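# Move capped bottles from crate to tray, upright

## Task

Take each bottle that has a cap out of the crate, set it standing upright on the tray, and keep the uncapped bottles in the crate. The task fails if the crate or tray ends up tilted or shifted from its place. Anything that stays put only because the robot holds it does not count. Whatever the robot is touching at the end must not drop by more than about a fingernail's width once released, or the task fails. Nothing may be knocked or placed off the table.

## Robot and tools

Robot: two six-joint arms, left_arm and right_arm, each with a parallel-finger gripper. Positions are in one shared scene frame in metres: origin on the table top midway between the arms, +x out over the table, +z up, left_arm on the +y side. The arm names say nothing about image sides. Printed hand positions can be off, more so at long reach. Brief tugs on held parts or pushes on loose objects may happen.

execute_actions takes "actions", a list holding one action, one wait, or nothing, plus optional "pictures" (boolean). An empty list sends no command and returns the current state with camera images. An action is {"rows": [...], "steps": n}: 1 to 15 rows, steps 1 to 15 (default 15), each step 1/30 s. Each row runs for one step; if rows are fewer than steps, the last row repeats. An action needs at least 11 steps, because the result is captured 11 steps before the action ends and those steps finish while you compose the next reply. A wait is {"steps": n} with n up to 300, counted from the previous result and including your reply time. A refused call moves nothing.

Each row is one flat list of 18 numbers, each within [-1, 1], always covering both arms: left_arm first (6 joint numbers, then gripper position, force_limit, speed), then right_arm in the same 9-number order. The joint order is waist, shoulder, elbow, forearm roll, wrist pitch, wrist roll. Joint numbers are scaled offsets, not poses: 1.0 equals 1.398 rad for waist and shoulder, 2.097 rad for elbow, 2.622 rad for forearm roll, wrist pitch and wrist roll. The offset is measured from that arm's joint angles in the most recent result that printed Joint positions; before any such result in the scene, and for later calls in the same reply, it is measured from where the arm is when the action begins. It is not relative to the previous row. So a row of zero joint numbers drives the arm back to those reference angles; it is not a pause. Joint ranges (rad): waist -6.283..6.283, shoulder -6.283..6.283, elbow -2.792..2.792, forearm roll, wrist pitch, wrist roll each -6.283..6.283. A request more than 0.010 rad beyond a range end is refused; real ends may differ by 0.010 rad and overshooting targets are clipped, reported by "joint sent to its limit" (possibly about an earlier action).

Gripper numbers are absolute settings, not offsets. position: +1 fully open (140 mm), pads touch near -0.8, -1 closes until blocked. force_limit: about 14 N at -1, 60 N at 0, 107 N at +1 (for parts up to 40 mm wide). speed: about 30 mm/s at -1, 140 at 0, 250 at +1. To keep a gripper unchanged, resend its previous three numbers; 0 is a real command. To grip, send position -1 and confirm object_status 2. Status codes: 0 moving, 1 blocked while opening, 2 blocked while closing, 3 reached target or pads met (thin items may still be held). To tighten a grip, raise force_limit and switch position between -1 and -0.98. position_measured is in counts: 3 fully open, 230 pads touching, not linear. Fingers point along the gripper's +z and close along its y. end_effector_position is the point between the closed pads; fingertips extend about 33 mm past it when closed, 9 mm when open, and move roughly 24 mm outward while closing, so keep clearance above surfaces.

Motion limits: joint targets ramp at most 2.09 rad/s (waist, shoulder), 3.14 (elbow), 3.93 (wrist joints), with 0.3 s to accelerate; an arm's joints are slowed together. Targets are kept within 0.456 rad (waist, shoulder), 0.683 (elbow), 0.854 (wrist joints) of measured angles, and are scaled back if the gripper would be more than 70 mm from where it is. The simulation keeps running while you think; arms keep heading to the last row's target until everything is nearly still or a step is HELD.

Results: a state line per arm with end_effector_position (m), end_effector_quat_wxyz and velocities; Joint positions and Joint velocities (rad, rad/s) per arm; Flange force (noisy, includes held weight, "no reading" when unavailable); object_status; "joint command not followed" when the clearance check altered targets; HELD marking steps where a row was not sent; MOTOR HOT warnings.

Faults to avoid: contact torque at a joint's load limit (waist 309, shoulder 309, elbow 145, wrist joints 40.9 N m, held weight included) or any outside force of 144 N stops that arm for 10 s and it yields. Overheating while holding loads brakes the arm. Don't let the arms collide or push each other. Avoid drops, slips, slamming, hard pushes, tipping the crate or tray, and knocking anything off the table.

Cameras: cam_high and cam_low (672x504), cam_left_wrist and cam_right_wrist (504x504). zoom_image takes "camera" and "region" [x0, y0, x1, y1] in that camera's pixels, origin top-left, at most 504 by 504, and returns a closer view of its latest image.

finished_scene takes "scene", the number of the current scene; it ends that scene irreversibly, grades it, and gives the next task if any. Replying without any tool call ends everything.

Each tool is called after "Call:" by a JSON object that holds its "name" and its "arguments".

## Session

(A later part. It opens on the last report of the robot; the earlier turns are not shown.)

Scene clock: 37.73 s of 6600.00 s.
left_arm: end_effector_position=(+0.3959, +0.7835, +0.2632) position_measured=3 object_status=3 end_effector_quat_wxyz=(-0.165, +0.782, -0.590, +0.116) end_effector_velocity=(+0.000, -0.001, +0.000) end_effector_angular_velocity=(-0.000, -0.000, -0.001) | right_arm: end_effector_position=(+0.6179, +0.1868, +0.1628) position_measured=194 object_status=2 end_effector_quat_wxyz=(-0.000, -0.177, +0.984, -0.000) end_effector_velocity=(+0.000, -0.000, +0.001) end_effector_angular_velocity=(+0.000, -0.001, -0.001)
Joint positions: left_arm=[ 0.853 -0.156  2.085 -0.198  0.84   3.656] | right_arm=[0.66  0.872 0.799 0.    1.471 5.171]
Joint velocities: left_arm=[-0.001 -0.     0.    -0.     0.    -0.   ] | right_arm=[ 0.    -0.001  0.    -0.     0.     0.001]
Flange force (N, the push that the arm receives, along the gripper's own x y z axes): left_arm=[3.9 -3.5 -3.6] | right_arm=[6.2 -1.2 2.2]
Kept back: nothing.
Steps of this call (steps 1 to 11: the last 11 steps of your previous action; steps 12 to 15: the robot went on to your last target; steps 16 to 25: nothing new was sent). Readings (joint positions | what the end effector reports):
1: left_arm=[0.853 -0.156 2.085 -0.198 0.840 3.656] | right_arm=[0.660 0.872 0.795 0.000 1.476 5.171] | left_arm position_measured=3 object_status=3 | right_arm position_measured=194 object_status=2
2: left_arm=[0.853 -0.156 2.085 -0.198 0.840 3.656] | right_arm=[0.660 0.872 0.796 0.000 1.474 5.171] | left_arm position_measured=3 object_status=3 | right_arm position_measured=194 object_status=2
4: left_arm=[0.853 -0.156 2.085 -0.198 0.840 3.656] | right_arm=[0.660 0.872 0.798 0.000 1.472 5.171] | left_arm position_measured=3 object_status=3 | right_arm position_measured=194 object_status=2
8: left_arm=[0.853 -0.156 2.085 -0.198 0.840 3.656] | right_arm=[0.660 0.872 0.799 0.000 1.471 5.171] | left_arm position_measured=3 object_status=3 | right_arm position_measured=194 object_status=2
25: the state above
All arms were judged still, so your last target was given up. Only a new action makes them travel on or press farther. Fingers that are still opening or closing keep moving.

Call:
{"name": "execute_actions", "arguments": {"actions": [{"rows":[[0,0,0,0,0,0,1,0,0,0,0.001,0.003,0,-0.003,0,-1,0,-0.5]]}]}}

Call:
{"name": "execute_actions", "arguments": {"actions": [{"steps":20}]}}

Call:
{"name": "execute_actions", "arguments": {"actions": [{"rows":[[0,0,0,0,0,0,1,0,0,0,0,0,0,0,0,0.1,0,0]]}]}}

Call:
{"name": "execute_actions", "arguments": {"actions": [{"rows":[[0,0,0,0,0,0,1,0,0,0,-0.008,-0.05,0,0.044,0,0.1,0,0]]}]}}

Call:
{"name": "execute_actions", "arguments": {"actions": [{"steps":25}], "pictures": true}}

Scene clock: 38.53 s of 6600.00 s.
left_arm: end_effector_position=(+0.3959, +0.7835, +0.2632) position_measured=3 object_status=3 end_effector_quat_wxyz=(-0.165, +0.782, -0.590, +0.116) end_effector_velocity=(-0.000, -0.000, -0.000) end_effector_angular_velocity=(-0.001, +0.001, +0.000) | right_arm: end_effector_position=(+0.6181, +0.1870, +0.1599) position_measured=194 object_status=2 end_effector_quat_wxyz=(+0.000, -0.177, +0.984, +0.000) end_effector_velocity=(+0.002, +0.002, -0.010) end_effector_angular_velocity=(+0.007, -0.009, +0.001)
Joint positions: left_arm=[ 0.853 -0.156  2.085 -0.198  0.84   3.656] | right_arm=[ 0.66   0.873  0.803 -0.     1.465  5.171]
Joint velocities: left_arm=[ 0.  0.  0. -0.  0. -0.] | right_arm=[ 0.    -0.     0.018 -0.002 -0.029 -0.001]
Flange force (N, the push that the arm receives, along the gripper's own x y z axes): left_arm=[4.0 -3.6 -1.4] | right_arm=[16.3 -7.7 -26.9]
Steps of this call (steps 1 to 20: nothing new was sent; steps 21 to 24: the first 4 steps of this action). Readings (joint positions | what the end effector reports):
21: left_arm=[0.853 -0.156 2.085 -0.198 0.840 3.656] | right_arm=[0.660 0.872 0.799 0.000 1.471 5.171] | left_arm position_measured=3 object_status=3 | right_arm position_measured=194 object_status=2
22: left_arm=[0.853 -0.156 2.085 -0.198 0.840 3.656] | right_arm=[0.660 0.872 0.800 0.000 1.469 5.171] | left_arm position_measured=3 object_status=3 | right_arm position_measured=194 object_status=2
24: the state above

Scene clock: 39.20 s of 6600.00 s.
left_arm: end_effector_position=(+0.3959, +0.7835, +0.2632) position_measured=3 object_status=3 end_effector_quat_wxyz=(-0.165, +0.782, -0.590, +0.116) end_effector_velocity=(-0.000, +0.001, -0.000) end_effector_angular_velocity=(+0.000, -0.000, +0.001) | right_arm: end_effector_position=(+0.6180, +0.1870, +0.1579) position_measured=194 object_status=2 end_effector_quat_wxyz=(+0.000, -0.177, +0.984, +0.000) end_effector_velocity=(-0.001, +0.000, -0.000) end_effector_angular_velocity=(-0.001, +0.001, -0.000)
Joint positions: left_arm=[ 0.853 -0.156  2.085 -0.198  0.84   3.656] | right_arm=[0.66  0.873 0.805 0.    1.463 5.171]
Joint velocities: left_arm=[ 0.001  0.     0.     0.    -0.     0.   ] | right_arm=[ 0.001  0.     0.    -0.     0.     0.001]
Flange force (N, the push that the arm receives, along the gripper's own x y z axes): left_arm=[5.7 -2.3 -3.0] | right_arm=[-6.8 2.1 -104.0]
Kept back: nothing.
Steps of this call (steps 1 to 11: the last 11 steps of your previous action; steps 12 to 15: the robot went on to your last target; steps 16 to 20: nothing new was sent). Readings (joint positions | what the end effector reports):
1: left_arm=[0.853 -0.156 2.085 -0.198 0.840 3.656] | right_arm=[0.660 0.873 0.803 -0.000 1.465 5.171] | left_arm position_measured=3 object_status=3 | right_arm position_measured=194 object_status=2
2: left_arm=[0.853 -0.156 2.085 -0.198 0.840 3.656] | right_arm=[0.660 0.873 0.804 -0.000 1.464 5.171] | left_arm position_measured=3 object_status=3 | right_arm position_measured=194 object_status=2
4: left_arm=[0.853 -0.156 2.085 -0.198 0.840 3.656] | right_arm=[0.660 0.873 0.804 -0.000 1.463 5.171] | left_arm position_measured=3 object_status=3 | right_arm position_measured=194 object_status=2
8: left_arm=[0.853 -0.156 2.085 -0.198 0.840 3.656] | right_arm=[0.660 0.873 0.805 -0.000 1.463 5.171] | left_arm position_measured=3 object_status=3 | right_arm position_measured=194 object_status=2
20: the state above
All arms were judged still, so your last target was given up. Only a new action makes them travel on or press farther. Fingers that are still opening or closing keep moving.

Scene clock: 39.33 s of 6600.00 s.
left_arm: end_effector_position=(+0.3959, +0.7835, +0.2632) position_measured=3 object_status=3 end_effector_quat_wxyz=(-0.165, +0.782, -0.590, +0.116) end_effector_velocity=(+0.000, +0.000, +0.000) end_effector_angular_velocity=(+0.001, -0.001, +0.000) | right_arm: end_effector_position=(+0.6179, +0.1869, +0.1571) position_measured=176 object_status=0 end_effector_quat_wxyz=(-0.000, -0.177, +0.984, -0.000) end_effector_velocity=(-0.001, -0.001, -0.004) end_effector_angular_velocity=(-0.005, +0.003, -0.001)
Joint positions: left_arm=[ 0.853 -0.156  2.085 -0.198  0.84   3.656] | right_arm=[0.66  0.874 0.806 0.    1.463 5.171]
Joint velocities: left_arm=[ 0.     0.     0.     0.    -0.001 -0.   ] | right_arm=[ 0.     0.002  0.004 -0.001  0.     0.001]
Flange force (N, the push that the arm receives, along the gripper's own x y z axes): left_arm=[2.6 -2.3 -3.6] | right_arm=[-8.7 12.6 -61.2]
Steps of this call (steps 1 to 4: the first 4 steps of this action). Readings (joint positions | what the end effector reports):
1: left_arm=[0.853 -0.156 2.085 -0.198 0.840 3.656] | right_arm=[0.660 0.873 0.805 0.000 1.463 5.171] | left_arm position_measured=3 object_status=3 | right_arm position_measured=194 object_status=0
2: left_arm=[0.853 -0.156 2.085 -0.198 0.840 3.656] | right_arm=[0.660 0.873 0.805 0.000 1.463 5.171] | left_arm position_measured=3 object_status=3 | right_arm position_measured=194 object_status=0
4: the state above

Scene clock: 39.83 s of 6600.00 s.
left_arm: end_effector_position=(+0.3959, +0.7835, +0.2632) position_measured=3 object_status=3 end_effector_quat_wxyz=(-0.165, +0.782, -0.590, +0.116) end_effector_velocity=(-0.001, +0.001, -0.000) end_effector_angular_velocity=(-0.000, +0.000, +0.001) | right_arm: end_effector_position=(+0.6183, +0.1871, +0.1879) position_measured=117 object_status=3 end_effector_quat_wxyz=(-0.000, -0.177, +0.984, -0.000) end_effector_velocity=(+0.010, +0.010, +0.516) end_effector_angular_velocity=(+0.060, -0.057, +0.000)
Joint positions: left_arm=[ 0.853 -0.156  2.085 -0.198  0.84   3.656] | right_arm=[ 0.66   0.869  0.76  -0.     1.514  5.171]
Joint velocities: left_arm=[ 0.001  0.    -0.     0.     0.001  0.   ] | right_arm=[-0.    -0.102 -0.736 -0.001  0.755 -0.   ]
Flange force (N, the push that the arm receives, along the gripper's own x y z axes): left_arm=[1.0 -3.1 -4.5] | right_arm=[14.8 -5.5 -4.9]
Steps of this call (steps 1 to 11: the last 11 steps of your previous action; steps 12 to 15: the first 4 steps of this action, its rows measured from where the robot was after step 11). Readings (joint positions | what the end effector reports):
11: left_arm=[0.853 -0.156 2.085 -0.198 0.840 3.656] | right_arm=[0.660 0.874 0.805 0.000 1.463 5.171] | left_arm position_measured=3 object_status=3 | right_arm position_measured=117 object_status=0
12: left_arm=[0.853 -0.156 2.085 -0.198 0.840 3.656] | right_arm=[0.660 0.874 0.805 0.000 1.463 5.171] | left_arm position_measured=3 object_status=3 | right_arm position_measured=117 object_status=0
13: left_arm=[0.853 -0.156 2.085 -0.198 0.840 3.656] | right_arm=[0.660 0.873 0.800 -0.000 1.469 5.171] | left_arm position_measured=3 object_status=3 | right_arm position_measured=117 object_status=0
15: the state above

Scene clock: 40.67 s of 6600.00 s.
left_arm: end_effector_position=(+0.3959, +0.7835, +0.2632) position_measured=3 object_status=3 end_effector_quat_wxyz=(-0.165, +0.782, -0.590, +0.116) end_effector_velocity=(-0.000, +0.000, -0.000) end_effector_angular_velocity=(+0.000, -0.000, +0.001) | right_arm: end_effector_position=(+0.6173, +0.1863, +0.2277) position_measured=117 object_status=3 end_effector_quat_wxyz=(+0.000, -0.177, +0.984, +0.000) end_effector_velocity=(-0.000, +0.000, +0.000) end_effector_angular_velocity=(-0.000, +0.001, -0.000)
Joint positions: left_arm=[ 0.853 -0.156  2.085 -0.198  0.84   3.656] | right_arm=[0.66  0.862 0.701 0.    1.578 5.171]
Joint velocities: left_arm=[ 0.001  0.    -0.    -0.    -0.    -0.   ] | right_arm=[ 0.    -0.    -0.     0.     0.001  0.001]
Flange force (N, the push that the arm receives, along the gripper's own x y z axes): left_arm=[2.6 -4.4 -1.7] | right_arm=[5.7 -1.2 -2.8]
Kept back: nothing.
Steps of this call (steps 1 to 11: the last 11 steps of your previous action; steps 12 to 25: the robot went on to your last target). Readings (joint positions | what the end effector reports):
1: left_arm=[0.853 -0.156 2.085 -0.198 0.840 3.656] | right_arm=[0.660 0.866 0.737 -0.000 1.537 5.171] | left_arm position_measured=3 object_status=3 | right_arm position_measured=117 object_status=3
2: left_arm=[0.853 -0.156 2.085 -0.198 0.840 3.656] | right_arm=[0.660 0.864 0.722 -0.000 1.554 5.171] | left_arm position_measured=3 object_status=3 | right_arm position_measured=117 object_status=3
4: left_arm=[0.853 -0.156 2.085 -0.198 0.840 3.656] | right_arm=[0.660 0.863 0.708 -0.000 1.570 5.171] | left_arm position_measured=3 object_status=3 | right_arm position_measured=117 object_status=3
8: left_arm=[0.853 -0.156 2.085 -0.198 0.840 3.656] | right_arm=[0.660 0.863 0.702 0.000 1.576 5.171] | left_arm position_measured=3 object_status=3 | right_arm position_measured=117 object_status=3
25: the state above

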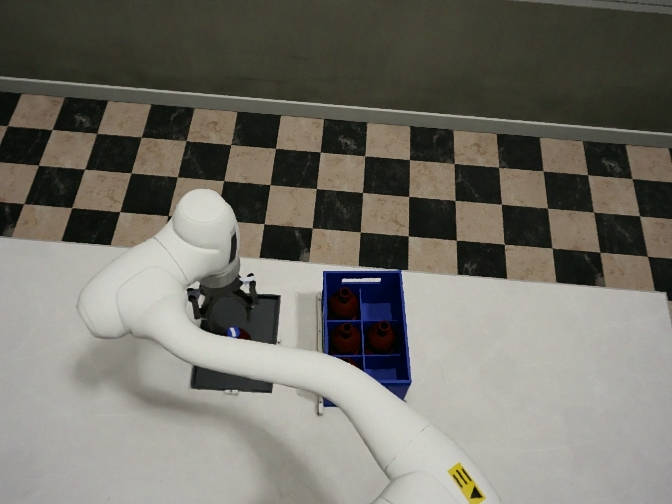

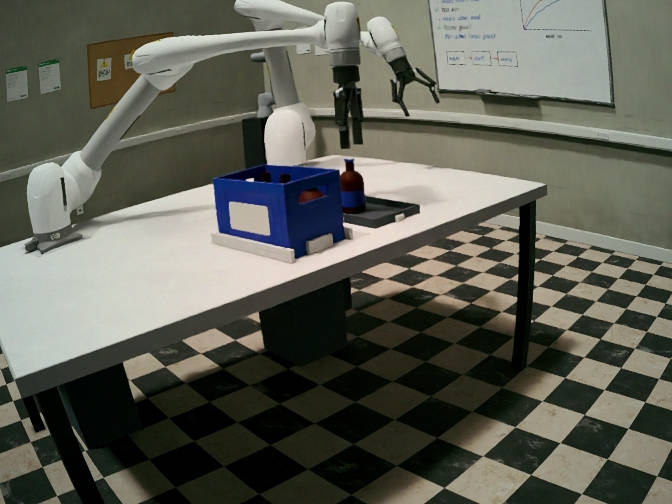

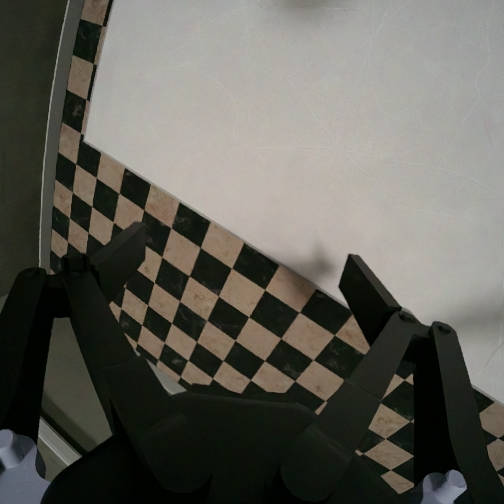

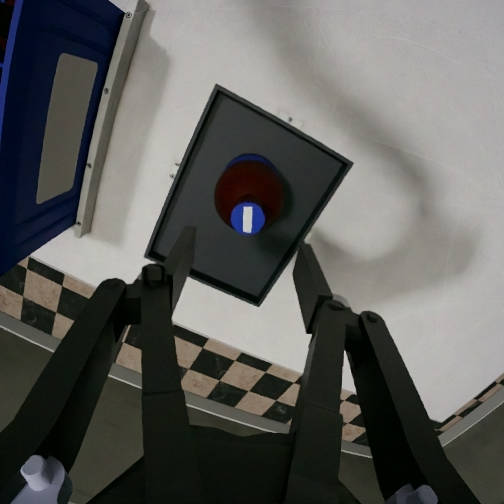

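Call:
{"name": "finished_scene", "arguments": {"scene": 1}}

The scene is finished: the task was done.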